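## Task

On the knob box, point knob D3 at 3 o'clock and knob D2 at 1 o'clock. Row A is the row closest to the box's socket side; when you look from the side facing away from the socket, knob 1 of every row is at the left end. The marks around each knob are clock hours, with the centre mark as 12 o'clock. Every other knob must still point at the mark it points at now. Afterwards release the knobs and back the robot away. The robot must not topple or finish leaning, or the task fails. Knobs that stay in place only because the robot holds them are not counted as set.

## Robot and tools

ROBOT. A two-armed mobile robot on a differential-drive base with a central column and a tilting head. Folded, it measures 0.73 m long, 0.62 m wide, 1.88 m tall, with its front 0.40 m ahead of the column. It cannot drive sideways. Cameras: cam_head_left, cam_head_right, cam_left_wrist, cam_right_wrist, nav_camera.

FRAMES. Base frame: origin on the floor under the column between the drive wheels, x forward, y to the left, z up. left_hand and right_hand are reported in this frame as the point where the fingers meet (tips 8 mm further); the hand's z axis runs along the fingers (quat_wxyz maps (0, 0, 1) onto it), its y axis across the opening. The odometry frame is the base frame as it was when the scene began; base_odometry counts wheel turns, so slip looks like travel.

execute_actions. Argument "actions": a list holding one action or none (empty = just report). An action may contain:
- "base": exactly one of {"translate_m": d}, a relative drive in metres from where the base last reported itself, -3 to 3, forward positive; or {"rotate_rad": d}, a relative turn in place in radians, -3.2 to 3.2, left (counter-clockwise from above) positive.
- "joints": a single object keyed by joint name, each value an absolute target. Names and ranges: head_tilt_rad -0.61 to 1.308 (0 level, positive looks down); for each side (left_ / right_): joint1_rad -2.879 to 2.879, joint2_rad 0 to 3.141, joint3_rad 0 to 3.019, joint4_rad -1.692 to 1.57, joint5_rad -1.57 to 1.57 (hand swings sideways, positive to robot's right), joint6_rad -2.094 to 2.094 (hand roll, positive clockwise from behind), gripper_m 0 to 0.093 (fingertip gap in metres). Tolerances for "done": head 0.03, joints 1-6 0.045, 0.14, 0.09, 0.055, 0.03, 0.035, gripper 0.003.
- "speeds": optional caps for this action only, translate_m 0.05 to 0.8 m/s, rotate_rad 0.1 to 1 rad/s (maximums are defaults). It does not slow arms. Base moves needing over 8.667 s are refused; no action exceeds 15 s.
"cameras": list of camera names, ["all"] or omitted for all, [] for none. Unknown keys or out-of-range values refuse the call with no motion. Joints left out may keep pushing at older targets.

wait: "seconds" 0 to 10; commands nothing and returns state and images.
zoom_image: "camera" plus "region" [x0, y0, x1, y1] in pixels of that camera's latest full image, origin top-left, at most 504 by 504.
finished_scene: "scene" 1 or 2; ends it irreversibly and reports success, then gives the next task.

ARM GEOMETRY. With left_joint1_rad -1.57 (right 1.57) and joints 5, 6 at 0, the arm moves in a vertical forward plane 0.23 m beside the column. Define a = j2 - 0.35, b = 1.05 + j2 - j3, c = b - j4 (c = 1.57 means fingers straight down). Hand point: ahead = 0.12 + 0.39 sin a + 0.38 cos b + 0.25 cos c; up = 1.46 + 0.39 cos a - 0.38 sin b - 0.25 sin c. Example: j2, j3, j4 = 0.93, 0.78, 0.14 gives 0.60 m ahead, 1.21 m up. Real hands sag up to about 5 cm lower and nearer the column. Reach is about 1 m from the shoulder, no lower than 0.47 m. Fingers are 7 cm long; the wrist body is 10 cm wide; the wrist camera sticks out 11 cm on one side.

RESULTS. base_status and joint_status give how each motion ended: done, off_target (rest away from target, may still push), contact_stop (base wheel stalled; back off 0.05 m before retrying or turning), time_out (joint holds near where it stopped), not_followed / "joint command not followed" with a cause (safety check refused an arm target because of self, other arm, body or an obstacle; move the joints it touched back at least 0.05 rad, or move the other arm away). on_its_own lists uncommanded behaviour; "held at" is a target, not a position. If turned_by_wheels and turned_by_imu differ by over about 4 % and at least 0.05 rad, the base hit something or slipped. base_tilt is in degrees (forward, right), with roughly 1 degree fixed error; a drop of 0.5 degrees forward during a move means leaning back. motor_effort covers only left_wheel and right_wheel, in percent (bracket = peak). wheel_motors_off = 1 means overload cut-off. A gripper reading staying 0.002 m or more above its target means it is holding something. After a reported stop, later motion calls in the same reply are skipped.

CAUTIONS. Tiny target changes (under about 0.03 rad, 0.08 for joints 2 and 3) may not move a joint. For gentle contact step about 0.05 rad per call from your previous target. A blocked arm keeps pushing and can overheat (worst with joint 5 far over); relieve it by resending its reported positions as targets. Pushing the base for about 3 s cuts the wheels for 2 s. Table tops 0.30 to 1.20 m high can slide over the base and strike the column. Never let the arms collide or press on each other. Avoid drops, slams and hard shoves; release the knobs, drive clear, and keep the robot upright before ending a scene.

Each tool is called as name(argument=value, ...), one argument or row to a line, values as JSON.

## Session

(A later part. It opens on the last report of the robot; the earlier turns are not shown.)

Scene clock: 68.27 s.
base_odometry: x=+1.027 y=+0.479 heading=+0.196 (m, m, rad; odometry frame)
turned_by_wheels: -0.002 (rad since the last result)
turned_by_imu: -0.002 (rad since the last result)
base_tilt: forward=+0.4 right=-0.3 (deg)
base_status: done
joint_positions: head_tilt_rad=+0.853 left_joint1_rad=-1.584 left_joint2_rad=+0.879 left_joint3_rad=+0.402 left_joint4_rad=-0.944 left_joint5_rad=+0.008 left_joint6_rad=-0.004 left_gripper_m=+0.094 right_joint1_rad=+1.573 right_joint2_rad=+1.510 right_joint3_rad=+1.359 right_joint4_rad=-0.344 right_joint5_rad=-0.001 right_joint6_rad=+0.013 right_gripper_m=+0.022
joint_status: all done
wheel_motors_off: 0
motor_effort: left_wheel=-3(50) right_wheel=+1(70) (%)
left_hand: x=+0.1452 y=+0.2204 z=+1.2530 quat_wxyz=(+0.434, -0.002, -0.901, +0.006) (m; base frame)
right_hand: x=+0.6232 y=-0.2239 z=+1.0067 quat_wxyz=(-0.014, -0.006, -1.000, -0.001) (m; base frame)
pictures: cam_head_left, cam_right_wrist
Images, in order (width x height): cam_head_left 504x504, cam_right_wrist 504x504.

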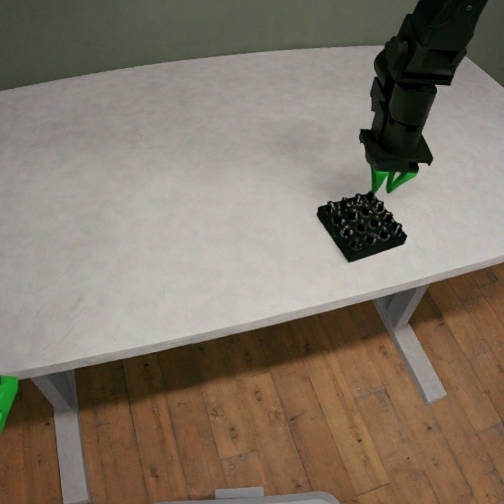

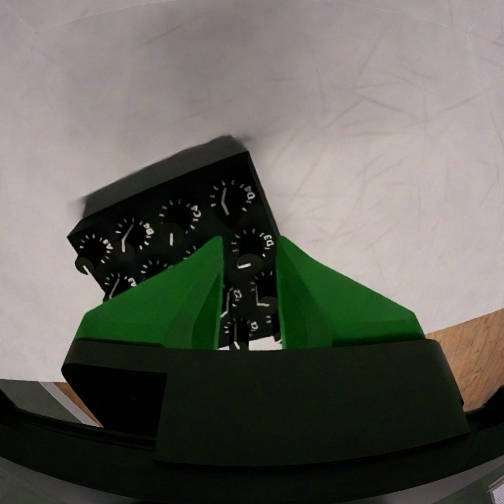

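execute_actions(
  actions=[
    {"base":{"translate_m":-0.005}},
  ],
  cameras=[],
)

execute_actions(
  actions=[
    {"joints":{"right_joint2_rad":1.562}},
  ],
  cameras=["cam_right_wrist"],
)

zoom_image(
  camera="cam_right_wrist",
  region=[150,130,350,330],
)

Scene clock: 73.47 s.
base_odometry: x=+1.022 y=+0.478 heading=+0.196 (m, m, rad; odometry frame)
turned_by_wheels: +0.000 (rad since the last result)
turned_by_imu: +0.001 (rad since the last result)
base_tilt: forward=+0.5 right=-0.3 (deg)
base_status: done
joint_positions: head_tilt_rad=+0.853 left_joint1_rad=-1.584 left_joint2_rad=+0.878 left_joint3_rad=+0.401 left_joint4_rad=-0.944 left_joint5_rad=+0.008 left_joint6_rad=-0.004 left_gripper_m=+0.094 right_joint1_rad=+1.573 right_joint2_rad=+1.512 right_joint3_rad=+1.359 right_joint4_rad=-0.343 right_joint5_rad=-0.001 right_joint6_rad=+0.013 right_gripper_m=+0.022
joint_status: not commanded
wheel_motors_off: 0
motor_effort: left_wheel=-1(43) right_wheel=-1(40) (%)
left_hand: x=+0.1444 y=+0.2204 z=+1.2532 quat_wxyz=(+0.434, -0.002, -0.901, +0.006) (m; base frame)
right_hand: x=+0.6230 y=-0.2239 z=+1.0062 quat_wxyz=(-0.014, -0.006, -1.000, -0.001) (m; base frame)
pictures: none
No camera images: the call's "cameras" was empty. Leave "cameras" out to get every camera's image.

Scene clock: 74.13 s.
base_odometry: x=+1.022 y=+0.478 heading=+0.196 (m, m, rad; odometry frame)
turned_by_wheels: +0.000 (rad since the last result)
turned_by_imu: +0.000 (rad since the last result)
base_tilt: forward=+0.5 right=-0.2 (deg)
base_status: not commanded
joint_positions: head_tilt_rad=+0.853 left_joint1_rad=-1.584 left_joint2_rad=+0.878 left_joint3_rad=+0.401 left_joint4_rad=-0.944 left_joint5_rad=+0.008 left_joint6_rad=-0.004 left_gripper_m=+0.094 right_joint1_rad=+1.573 right_joint2_rad=+1.538 right_joint3_rad=+1.359 right_joint4_rad=-0.343 right_joint5_rad=-0.001 right_joint6_rad=+0.013 right_gripper_m=+0.022
joint_status: all done
wheel_motors_off: 0
motor_effort: left_wheel=-1(1) right_wheel=-1(1) (%)
left_hand: x=+0.1444 y=+0.2204 z=+1.2532 quat_wxyz=(+0.434, -0.002, -0.901, +0.006) (m; base frame)
right_hand: x=+0.6112 y=-0.2238 z=+0.9934 quat_wxyz=(-0.001, -0.006, -1.000, -0.001) (m; base frame)
pictures: cam_right_wrist
Images, in order (width x height): cam_right_wrist 504x504.

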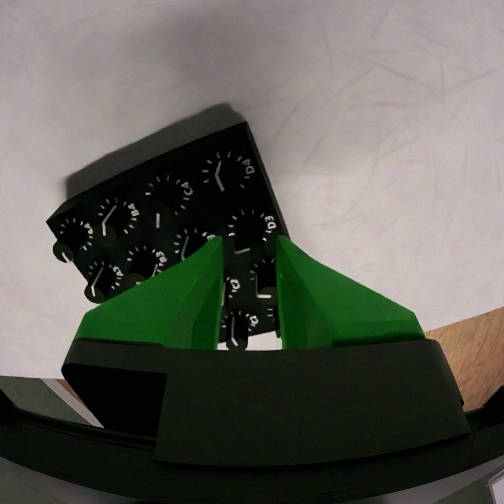

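Region (150, 130, 350, 330) of cam_right_wrist's 504x504 image, scaled by 2.520, with more detail than that image has.

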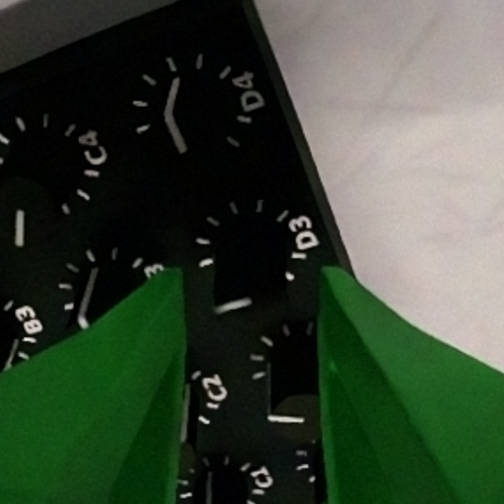

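A touch lower/back, then grip.

execute_actions(
  actions=[
    {"joints":{"right_joint2_rad":1.578}},
  ],
  cameras=[],
)

execute_actions(
  actions=[
    {"joints":{"right_gripper_m":0.004}},
  ],
  cameras=["cam_right_wrist"],
)

execute_actions(
  actions=[
    {"joints":{"right_joint6_rad":1.62}},
  ],
  cameras=[],
)

execute_actions(
  actions=[
    {"joints":{"right_gripper_m":0.022}},
  ],
  cameras=[],
)

execute_actions(
  actions=[
    {"joints":{"right_joint6_rad":0}},
  ],
  cameras=[],
)

execute_actions(
  actions=[
    {"joints":{"right_joint2_rad":1.45}},
  ],
  cameras=[],
)

execute_actions(
  actions=[
    {"base":{"translate_m":-0.09}},
  ],
  cameras=["cam_right_wrist"],
)

zoom_image(
  camera="cam_right_wrist",
  region=[60,0,340,280],
)

Scene clock: 84.37 s.
base_odometry: x=+1.022 y=+0.478 heading=+0.196 (m, m, rad; odometry frame)
turned_by_wheels: +0.000 (rad since the last result)
turned_by_imu: +0.000 (rad since the last result)
base_tilt: forward=+0.4 right=-0.3 (deg)
base_status: not commanded
joint_positions: head_tilt_rad=+0.853 left_joint1_rad=-1.584 left_joint2_rad=+0.878 left_joint3_rad=+0.401 left_joint4_rad=-0.944 left_joint5_rad=+0.008 left_joint6_rad=-0.004 left_gripper_m=+0.094 right_joint1_rad=+1.573 right_joint2_rad=+1.549 right_joint3_rad=+1.359 right_joint4_rad=-0.343 right_joint5_rad=-0.001 right_joint6_rad=+0.013 right_gripper_m=+0.022
joint_status: all done
wheel_motors_off: 0
motor_effort: left_wheel=-1(1) right_wheel=-1(1) (%)
left_hand: x=+0.1444 y=+0.2204 z=+1.2532 quat_wxyz=(+0.434, -0.002, -0.901, +0.006) (m; base frame)
right_hand: x=+0.6059 y=-0.2238 z=+0.9879 quat_wxyz=(+0.005, -0.006, -1.000, -0.001) (m; base frame)
pictures: none
No camera images: the call's "cameras" was empty. Leave "cameras" out to get every camera's image.

Scene clock: 84.83 s.
base_odometry: x=+1.022 y=+0.478 heading=+0.196 (m, m, rad; odometry frame)
turned_by_wheels: +0.000 (rad since the last result)
turned_by_imu: +0.000 (rad since the last result)
base_tilt: forward=+0.4 right=-0.2 (deg)
base_status: not commanded
joint_positions: head_tilt_rad=+0.853 left_joint1_rad=-1.584 left_joint2_rad=+0.878 left_joint3_rad=+0.401 left_joint4_rad=-0.944 left_joint5_rad=+0.008 left_joint6_rad=-0.004 left_gripper_m=+0.094 right_joint1_rad=+1.573 right_joint2_rad=+1.549 right_joint3_rad=+1.359 right_joint4_rad=-0.343 right_joint5_rad=-0.001 right_joint6_rad=+0.013 right_gripper_m=+0.009
joint_status: right_gripper_m off_target (ended at +0.009, target +0.004)
wheel_motors_off: 0
motor_effort: left_wheel=-1(1) right_wheel=-1(1) (%)
left_hand: x=+0.1444 y=+0.2204 z=+1.2532 quat_wxyz=(+0.434, -0.002, -0.901, +0.006) (m; base frame)
right_hand: x=+0.6059 y=-0.2238 z=+0.9879 quat_wxyz=(+0.005, -0.006, -1.000, -0.001) (m; base frame)
pictures: cam_right_wrist
Images, in order (width x height): cam_right_wrist 504x504.

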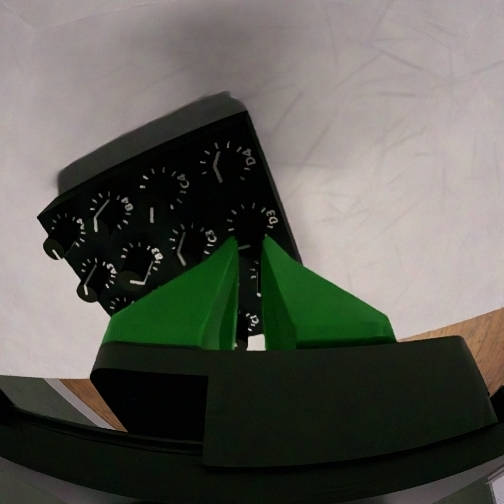

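Scene clock: 86.60 s.
base_odometry: x=+1.022 y=+0.478 heading=+0.196 (m, m, rad; odometry frame)
turned_by_wheels: +0.000 (rad since the last result)
turned_by_imu: +0.000 (rad since the last result)
base_tilt: forward=+0.4 right=-0.3 (deg)
base_status: not commanded
joint_positions: head_tilt_rad=+0.853 left_joint1_rad=-1.584 left_joint2_rad=+0.878 left_joint3_rad=+0.401 left_joint4_rad=-0.944 left_joint5_rad=+0.008 left_joint6_rad=-0.004 left_gripper_m=+0.094 right_joint1_rad=+1.573 right_joint2_rad=+1.549 right_joint3_rad=+1.359 right_joint4_rad=-0.343 right_joint5_rad=-0.001 right_joint6_rad=+1.605 right_gripper_m=+0.009
joint_status: all done
wheel_motors_off: 0
motor_effort: left_wheel=-1(1) right_wheel=-1(1) (%)
left_hand: x=+0.1444 y=+0.2204 z=+1.2532 quat_wxyz=(+0.434, -0.002, -0.901, +0.006) (m; base frame)
right_hand: x=+0.6059 y=-0.2238 z=+0.9879 quat_wxyz=(+0.004, -0.719, -0.695, +0.002) (m; base frame)
pictures: none
No camera images: the call's "cameras" was empty. Leave "cameras" out to get every camera's image.

Scene clock: 87.07 s.
base_odometry: x=+1.022 y=+0.478 heading=+0.196 (m, m, rad; odometry frame)
turned_by_wheels: +0.000 (rad since the last result)
turned_by_imu: +0.000 (rad since the last result)
base_tilt: forward=+0.5 right=-0.3 (deg)
base_status: not commanded
joint_positions: head_tilt_rad=+0.853 left_joint1_rad=-1.584 left_joint2_rad=+0.878 left_joint3_rad=+0.401 left_joint4_rad=-0.944 left_joint5_rad=+0.008 left_joint6_rad=-0.004 left_gripper_m=+0.094 right_joint1_rad=+1.573 right_joint2_rad=+1.549 right_joint3_rad=+1.359 right_joint4_rad=-0.343 right_joint5_rad=-0.001 right_joint6_rad=+1.606 right_gripper_m=+0.022
joint_status: all done
wheel_motors_off: 0
motor_effort: left_wheel=-1(1) right_wheel=-1(1) (%)
left_hand: x=+0.1444 y=+0.2204 z=+1.2532 quat_wxyz=(+0.434, -0.002, -0.901, +0.006) (m; base frame)
right_hand: x=+0.6059 y=-0.2238 z=+0.9879 quat_wxyz=(+0.004, -0.719, -0.695, +0.002) (m; base frame)
pictures: none
No camera images: the call's "cameras" was empty. Leave "cameras" out to get every camera's image.

Scene clock: 88.83 s.
base_odometry: x=+1.022 y=+0.478 heading=+0.196 (m, m, rad; odometry frame)
turned_by_wheels: +0.000 (rad since the last result)
turned_by_imu: +0.000 (rad since the last result)
base_tilt: forward=+0.4 right=-0.3 (deg)
base_status: not commanded
joint_positions: head_tilt_rad=+0.853 left_joint1_rad=-1.584 left_joint2_rad=+0.878 left_joint3_rad=+0.401 left_joint4_rad=-0.944 left_joint5_rad=+0.008 left_joint6_rad=-0.004 left_gripper_m=+0.094 right_joint1_rad=+1.573 right_joint2_rad=+1.550 right_joint3_rad=+1.359 right_joint4_rad=-0.339 right_joint5_rad=+0.001 right_joint6_rad=+0.014 right_gripper_m=+0.022
joint_status: all done
wheel_motors_off: 0
motor_effort: left_wheel=-1(2) right_wheel=-1(1) (%)
left_hand: x=+0.1444 y=+0.2204 z=+1.2532 quat_wxyz=(+0.434, -0.002, -0.901, +0.006) (m; base frame)
right_hand: x=+0.6065 y=-0.2244 z=+0.9875 quat_wxyz=(+0.003, -0.006, -1.000, +0.000) (m; base frame)
pictures: none
No camera images: the call's "cameras" was empty. Leave "cameras" out to get every camera's image.

Scene clock: 90.00 s.
base_odometry: x=+1.022 y=+0.478 heading=+0.196 (m, m, rad; odometry frame)
turned_by_wheels: +0.000 (rad since the last result)
turned_by_imu: +0.000 (rad since the last result)
base_tilt: forward=+0.4 right=-0.2 (deg)
base_status: not commanded
joint_positions: head_tilt_rad=+0.853 left_joint1_rad=-1.584 left_joint2_rad=+0.878 left_joint3_rad=+0.401 left_joint4_rad=-0.944 left_joint5_rad=+0.008 left_joint6_rad=-0.004 left_gripper_m=+0.094 right_joint1_rad=+1.573 right_joint2_rad=+1.454 right_joint3_rad=+1.359 right_joint4_rad=-0.339 right_joint5_rad=+0.001 right_joint6_rad=+0.014 right_gripper_m=+0.022
joint_status: all done
wheel_motors_off: 0
motor_effort: left_wheel=-1(1) right_wheel=-1(1) (%)
left_hand: x=+0.1444 y=+0.2204 z=+1.2532 quat_wxyz=(+0.434, -0.002, -0.901, +0.006) (m; base frame)
right_hand: x=+0.6491 y=-0.2245 z=+1.0358 quat_wxyz=(-0.045, -0.006, -0.999, +0.000) (m; base frame)
pictures: none
No camera images: the call's "cameras" was empty. Leave "cameras" out to get every camera's image.

Scene clock: 91.33 s.
base_odometry: x=+0.934 y=+0.460 heading=+0.195 (m, m, rad; odometry frame)
turned_by_wheels: -0.001 (rad since the last result)
turned_by_imu: -0.001 (rad since the last result)
base_tilt: forward=+0.5 right=-0.2 (deg)
base_status: done
joint_positions: head_tilt_rad=+0.853 left_joint1_rad=-1.584 left_joint2_rad=+0.878 left_joint3_rad=+0.399 left_joint4_rad=-0.944 left_joint5_rad=+0.008 left_joint6_rad=-0.004 left_gripper_m=+0.094 right_joint1_rad=+1.573 right_joint2_rad=+1.454 right_joint3_rad=+1.361 right_joint4_rad=-0.340 right_joint5_rad=+0.001 right_joint6_rad=+0.014 right_gripper_m=+0.022
joint_status: not commanded
wheel_motors_off: 0
motor_effort: left_wheel=-1(32) right_wheel=+1(52) (%)
left_hand: x=+0.1434 y=+0.2204 z=+1.2536 quat_wxyz=(+0.435, -0.002, -0.900, +0.006) (m; base frame)
right_hand: x=+0.6496 y=-0.2245 z=+1.0360 quat_wxyz=(-0.045, -0.006, -0.999, +0.000) (m; base frame)
pictures: cam_right_wrist
Images, in order (width x height): cam_right_wrist 504x504.

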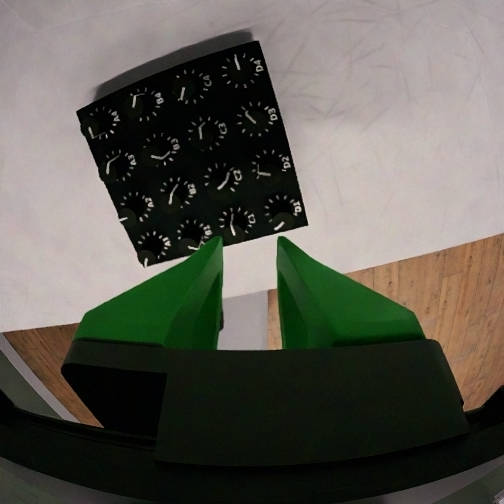

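Region (60, 0, 340, 280) of cam_right_wrist's 504x504 image, scaled by 1.800, with more detail than that image has.

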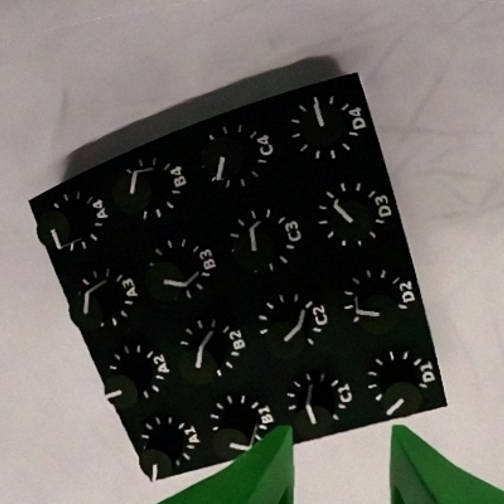

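execute_actions(
  actions=[
    {"base":{"rotate_rad":-0.006}},
  ],
  cameras=[],
)

execute_actions(
  actions=[
    {"base":{"translate_m":0.09},"joints":{"right_joint2_rad":1.53}},
  ],
  cameras=[],
)

execute_actions(
  actions=[
    {"joints":{"right_joint2_rad":1.565}},
  ],
  cameras=["cam_right_wrist"],
)

zoom_image(
  camera="cam_right_wrist",
  region=[150,130,350,330],
)

Scene clock: 96.10 s.
base_odometry: x=+0.934 y=+0.460 heading=+0.189 (m, m, rad; odometry frame)
turned_by_wheels: -0.006 (rad since the last result)
turned_by_imu: -0.006 (rad since the last result)
base_tilt: forward=+0.5 right=-0.3 (deg)
base_status: done
joint_positions: head_tilt_rad=+0.853 left_joint1_rad=-1.584 left_joint2_rad=+0.878 left_joint3_rad=+0.399 left_joint4_rad=-0.944 left_joint5_rad=+0.008 left_joint6_rad=-0.004 left_gripper_m=+0.094 right_joint1_rad=+1.571 right_joint2_rad=+1.454 right_joint3_rad=+1.361 right_joint4_rad=-0.340 right_joint5_rad=+0.001 right_joint6_rad=+0.013 right_gripper_m=+0.022
joint_status: not commanded
wheel_motors_off: 0
motor_effort: left_wheel=+1(24) right_wheel=+1(18) (%)
left_hand: x=+0.1434 y=+0.2204 z=+1.2536 quat_wxyz=(+0.435, -0.002, -0.900, +0.006) (m; base frame)
right_hand: x=+0.6496 y=-0.2254 z=+1.0360 quat_wxyz=(-0.045, -0.007, -0.999, +0.000) (m; base frame)
pictures: none
No camera images: the call's "cameras" was empty. Leave "cameras" out to get every camera's image.

Scene clock: 97.57 s.
base_odometry: x=+1.022 y=+0.477 heading=+0.188 (m, m, rad; odometry frame)
turned_by_wheels: -0.002 (rad since the last result)
turned_by_imu: -0.001 (rad since the last result)
base_tilt: forward=+0.4 right=-0.2 (deg)
base_status: done
joint_positions: head_tilt_rad=+0.853 left_joint1_rad=-1.584 left_joint2_rad=+0.878 left_joint3_rad=+0.403 left_joint4_rad=-0.944 left_joint5_rad=+0.008 left_joint6_rad=-0.004 left_gripper_m=+0.094 right_joint1_rad=+1.571 right_joint2_rad=+1.517 right_joint3_rad=+1.361 right_joint4_rad=-0.340 right_joint5_rad=+0.001 right_joint6_rad=+0.013 right_gripper_m=+0.022
joint_status: all done
wheel_motors_off: 0
motor_effort: left_wheel=-2(51) right_wheel=+1(57) (%)
left_hand: x=+0.1459 y=+0.2204 z=+1.2528 quat_wxyz=(+0.433, -0.002, -0.901, +0.006) (m; base frame)
right_hand: x=+0.6220 y=-0.2257 z=+1.0036 quat_wxyz=(-0.014, -0.007, -1.000, +0.001) (m; base frame)
pictures: none
No camera images: the call's "cameras" was empty. Leave "cameras" out to get every camera's image.

Scene clock: 98.23 s.
base_odometry: x=+1.022 y=+0.477 heading=+0.188 (m, m, rad; odometry frame)
turned_by_wheels: +0.000 (rad since the last result)
turned_by_imu: +0.000 (rad since the last result)
base_tilt: forward=+0.5 right=-0.4 (deg)
base_status: not commanded
joint_positions: head_tilt_rad=+0.853 left_joint1_rad=-1.584 left_joint2_rad=+0.878 left_joint3_rad=+0.403 left_joint4_rad=-0.944 left_joint5_rad=+0.008 left_joint6_rad=-0.004 left_gripper_m=+0.094 right_joint1_rad=+1.571 right_joint2_rad=+1.539 right_joint3_rad=+1.361 right_joint4_rad=-0.340 right_joint5_rad=+0.001 right_joint6_rad=+0.013 right_gripper_m=+0.022
joint_status: all done
wheel_motors_off: 0
motor_effort: left_wheel=-2(2) right_wheel=+2(2) (%)
left_hand: x=+0.1459 y=+0.2204 z=+1.2528 quat_wxyz=(+0.433, -0.002, -0.901, +0.006) (m; base frame)
right_hand: x=+0.6120 y=-0.2257 z=+0.9928 quat_wxyz=(-0.003, -0.007, -1.000, +0.001) (m; base frame)
pictures: cam_right_wrist
Images, in order (width x height): cam_right_wrist 504x504.

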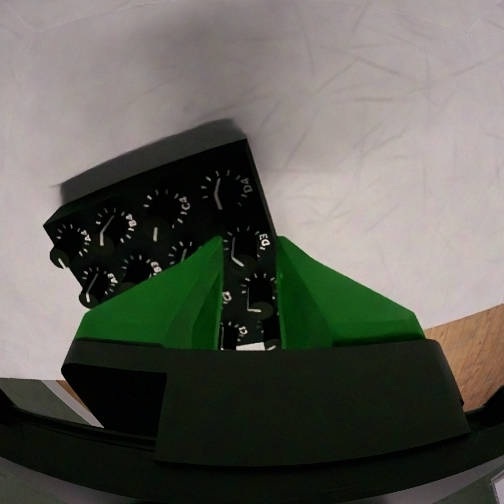

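Region (150, 130, 350, 330) of cam_right_wrist's 504x504 image, scaled by 2.520, with more detail than that image has.

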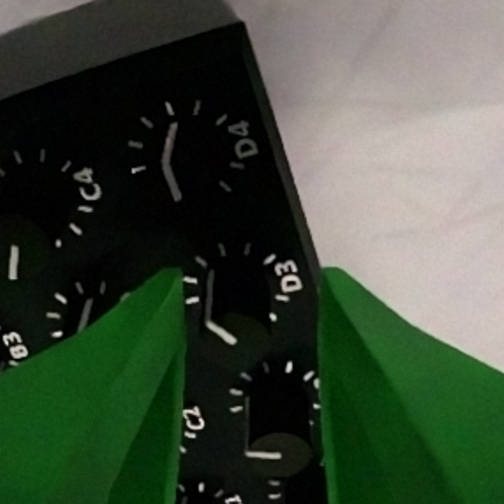

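execute_actions(
  actions=[
    {"joints":{"right_joint2_rad":1.578,"right_joint6_rad":-0.5}},
  ],
  cameras=["cam_right_wrist"],
)

execute_actions(
  actions=[
    {"joints":{"right_gripper_m":0.004}},
  ],
  cameras=[],
)

execute_actions(
  actions=[
    {"joints":{"right_joint6_rad":0.07}},
  ],
  cameras=[],
)

execute_actions(
  actions=[
    {"joints":{"right_gripper_m":0.02}},
  ],
  cameras=["cam_right_wrist"],
)

zoom_image(
  camera="cam_right_wrist",
  region=[150,130,350,330],
)

Scene clock: 104.63 s.
base_odometry: x=+1.022 y=+0.477 heading=+0.188 (m, m, rad; odometry frame)
turned_by_wheels: +0.000 (rad since the last result)
turned_by_imu: +0.000 (rad since the last result)
base_tilt: forward=+0.5 right=-0.2 (deg)
base_status: not commanded
joint_positions: head_tilt_rad=+0.853 left_joint1_rad=-1.584 left_joint2_rad=+0.878 left_joint3_rad=+0.403 left_joint4_rad=-0.944 left_joint5_rad=+0.008 left_joint6_rad=-0.004 left_gripper_m=+0.094 right_joint1_rad=+1.571 right_joint2_rad=+1.549 right_joint3_rad=+1.361 right_joint4_rad=-0.340 right_joint5_rad=+0.001 right_joint6_rad=-0.487 right_gripper_m=+0.022
joint_status: all done
wheel_motors_off: 0
motor_effort: left_wheel=-2(2) right_wheel=+2(2) (%)
left_hand: x=+0.1459 y=+0.2204 z=+1.2528 quat_wxyz=(+0.433, -0.002, -0.901, +0.006) (m; base frame)
right_hand: x=+0.6076 y=-0.2257 z=+0.9882 quat_wxyz=(+0.002, +0.241, -0.971, +0.000) (m; base frame)
pictures: cam_right_wrist
Images, in order (width x height): cam_right_wrist 504x504.

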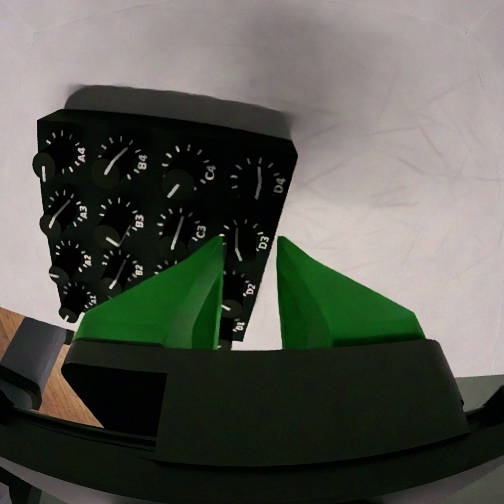

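Scene clock: 105.10 s.
base_odometry: x=+1.022 y=+0.477 heading=+0.188 (m, m, rad; odometry frame)
turned_by_wheels: +0.000 (rad since the last result)
turned_by_imu: +0.000 (rad since the last result)
base_tilt: forward=+0.3 right=-0.2 (deg)
base_status: not commanded
joint_positions: head_tilt_rad=+0.853 left_joint1_rad=-1.584 left_joint2_rad=+0.878 left_joint3_rad=+0.403 left_joint4_rad=-0.944 left_joint5_rad=+0.008 left_joint6_rad=-0.004 left_gripper_m=+0.094 right_joint1_rad=+1.571 right_joint2_rad=+1.549 right_joint3_rad=+1.361 right_joint4_rad=-0.340 right_joint5_rad=-0.002 right_joint6_rad=-0.487 right_gripper_m=+0.009
joint_status: right_gripper_m off_target (ended at +0.009, target +0.004)
wheel_motors_off: 0
motor_effort: left_wheel=-2(2) right_wheel=+2(2) (%)
left_hand: x=+0.1459 y=+0.2204 z=+1.2528 quat_wxyz=(+0.433, -0.002, -0.901, +0.006) (m; base frame)
right_hand: x=+0.6076 y=-0.2249 z=+0.9882 quat_wxyz=(+0.002, +0.241, -0.970, -0.001) (m; base frame)
pictures: none
No camera images: the call's "cameras" was empty. Leave "cameras" out to get every camera's image.

Scene clock: 106.27 s.
base_odometry: x=+1.022 y=+0.477 heading=+0.188 (m, m, rad; odometry frame)
turned_by_wheels: +0.000 (rad since the last result)
turned_by_imu: +0.000 (rad since the last result)
base_tilt: forward=+0.4 right=-0.2 (deg)
base_status: not commanded
joint_positions: head_tilt_rad=+0.853 left_joint1_rad=-1.584 left_joint2_rad=+0.878 left_joint3_rad=+0.403 left_joint4_rad=-0.944 left_joint5_rad=+0.008 left_joint6_rad=-0.004 left_gripper_m=+0.094 right_joint1_rad=+1.571 right_joint2_rad=+1.549 right_joint3_rad=+1.361 right_joint4_rad=-0.340 right_joint5_rad=-0.002 right_joint6_rad=+0.056 right_gripper_m=+0.009
joint_status: all done
wheel_motors_off: 0
motor_effort: left_wheel=-2(2) right_wheel=+2(2) (%)
left_hand: x=+0.1459 y=+0.2204 z=+1.2528 quat_wxyz=(+0.433, -0.002, -0.901, +0.006) (m; base frame)
right_hand: x=+0.6076 y=-0.2249 z=+0.9882 quat_wxyz=(+0.002, -0.028, -1.000, -0.001) (m; base frame)
pictures: none
No camera images: the call's "cameras" was empty. Leave "cameras" out to get every camera's image.

Scene clock: 106.73 s.
base_odometry: x=+1.022 y=+0.477 heading=+0.188 (m, m, rad; odometry frame)
turned_by_wheels: +0.000 (rad since the last result)
turned_by_imu: +0.000 (rad since the last result)
base_tilt: forward=+0.4 right=-0.1 (deg)
base_status: not commanded
joint_positions: head_tilt_rad=+0.853 left_joint1_rad=-1.584 left_joint2_rad=+0.878 left_joint3_rad=+0.403 left_joint4_rad=-0.944 left_joint5_rad=+0.008 left_joint6_rad=-0.004 left_gripper_m=+0.094 right_joint1_rad=+1.571 right_joint2_rad=+1.549 right_joint3_rad=+1.361 right_joint4_rad=-0.340 right_joint5_rad=-0.002 right_joint6_rad=+0.056 right_gripper_m=+0.020
joint_status: all done
wheel_motors_off: 0
motor_effort: left_wheel=-2(2) right_wheel=+2(2) (%)
left_hand: x=+0.1459 y=+0.2204 z=+1.2528 quat_wxyz=(+0.433, -0.002, -0.901, +0.006) (m; base frame)
right_hand: x=+0.6076 y=-0.2249 z=+0.9882 quat_wxyz=(+0.002, -0.028, -1.000, -0.001) (m; base frame)
pictures: cam_right_wrist
Images, in order (width x height): cam_right_wrist 504x504.

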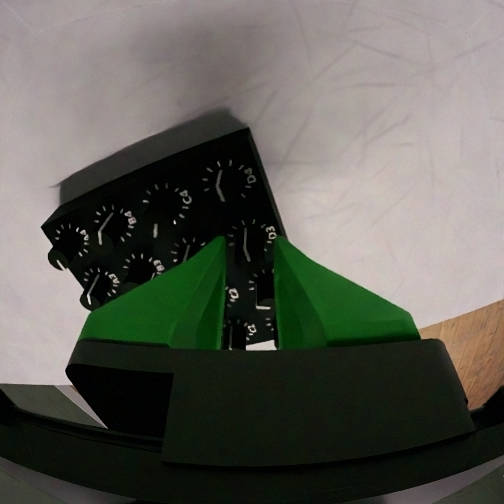

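Region (150, 130, 350, 330) of cam_right_wrist's 504x504 image, scaled by 2.520, with more detail than that image has.

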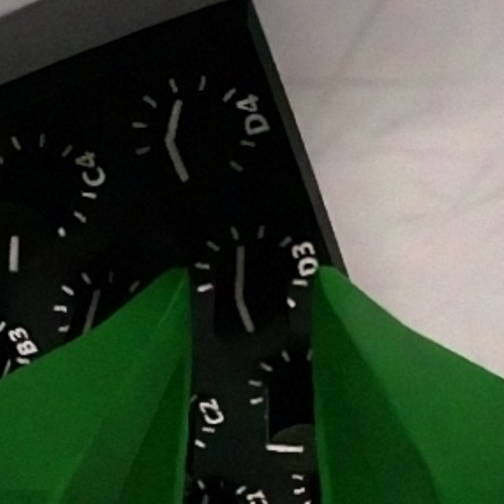

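execute_actions(
  actions=[
    {"joints":{"right_joint2_rad":1.35}},
  ],
  cameras=[],
)

finished_scene(
  scene=1,
)

Scene clock: 112.53 s.
base_odometry: x=+1.022 y=+0.477 heading=+0.188 (m, m, rad; odometry frame)
turned_by_wheels: +0.000 (rad since the last result)
turned_by_imu: +0.000 (rad since the last result)
base_tilt: forward=+0.4 right=-0.3 (deg)
base_status: not commanded
joint_positions: head_tilt_rad=+0.853 left_joint1_rad=-1.584 left_joint2_rad=+0.878 left_joint3_rad=+0.403 left_joint4_rad=-0.944 left_joint5_rad=+0.008 left_joint6_rad=-0.004 left_gripper_m=+0.094 right_joint1_rad=+1.571 right_joint2_rad=+1.327 right_joint3_rad=+1.364 right_joint4_rad=-0.340 right_joint5_rad=-0.002 right_joint6_rad=+0.056 right_gripper_m=+0.020
joint_status: all done
wheel_motors_off: 0
motor_effort: left_wheel=-3(3) right_wheel=+2(3) (%)
left_hand: x=+0.1459 y=+0.2204 z=+1.2528 quat_wxyz=(+0.433, -0.002, -0.901, +0.006) (m; base frame)
right_hand: x=+0.7008 y=-0.2249 z=+1.1071 quat_wxyz=(-0.110, -0.028, -0.994, -0.004) (m; base frame)
pictures: none
No camera images: the call's "cameras" was empty. Leave "cameras" out to get every camera's image.

The scene is finished: the task was done.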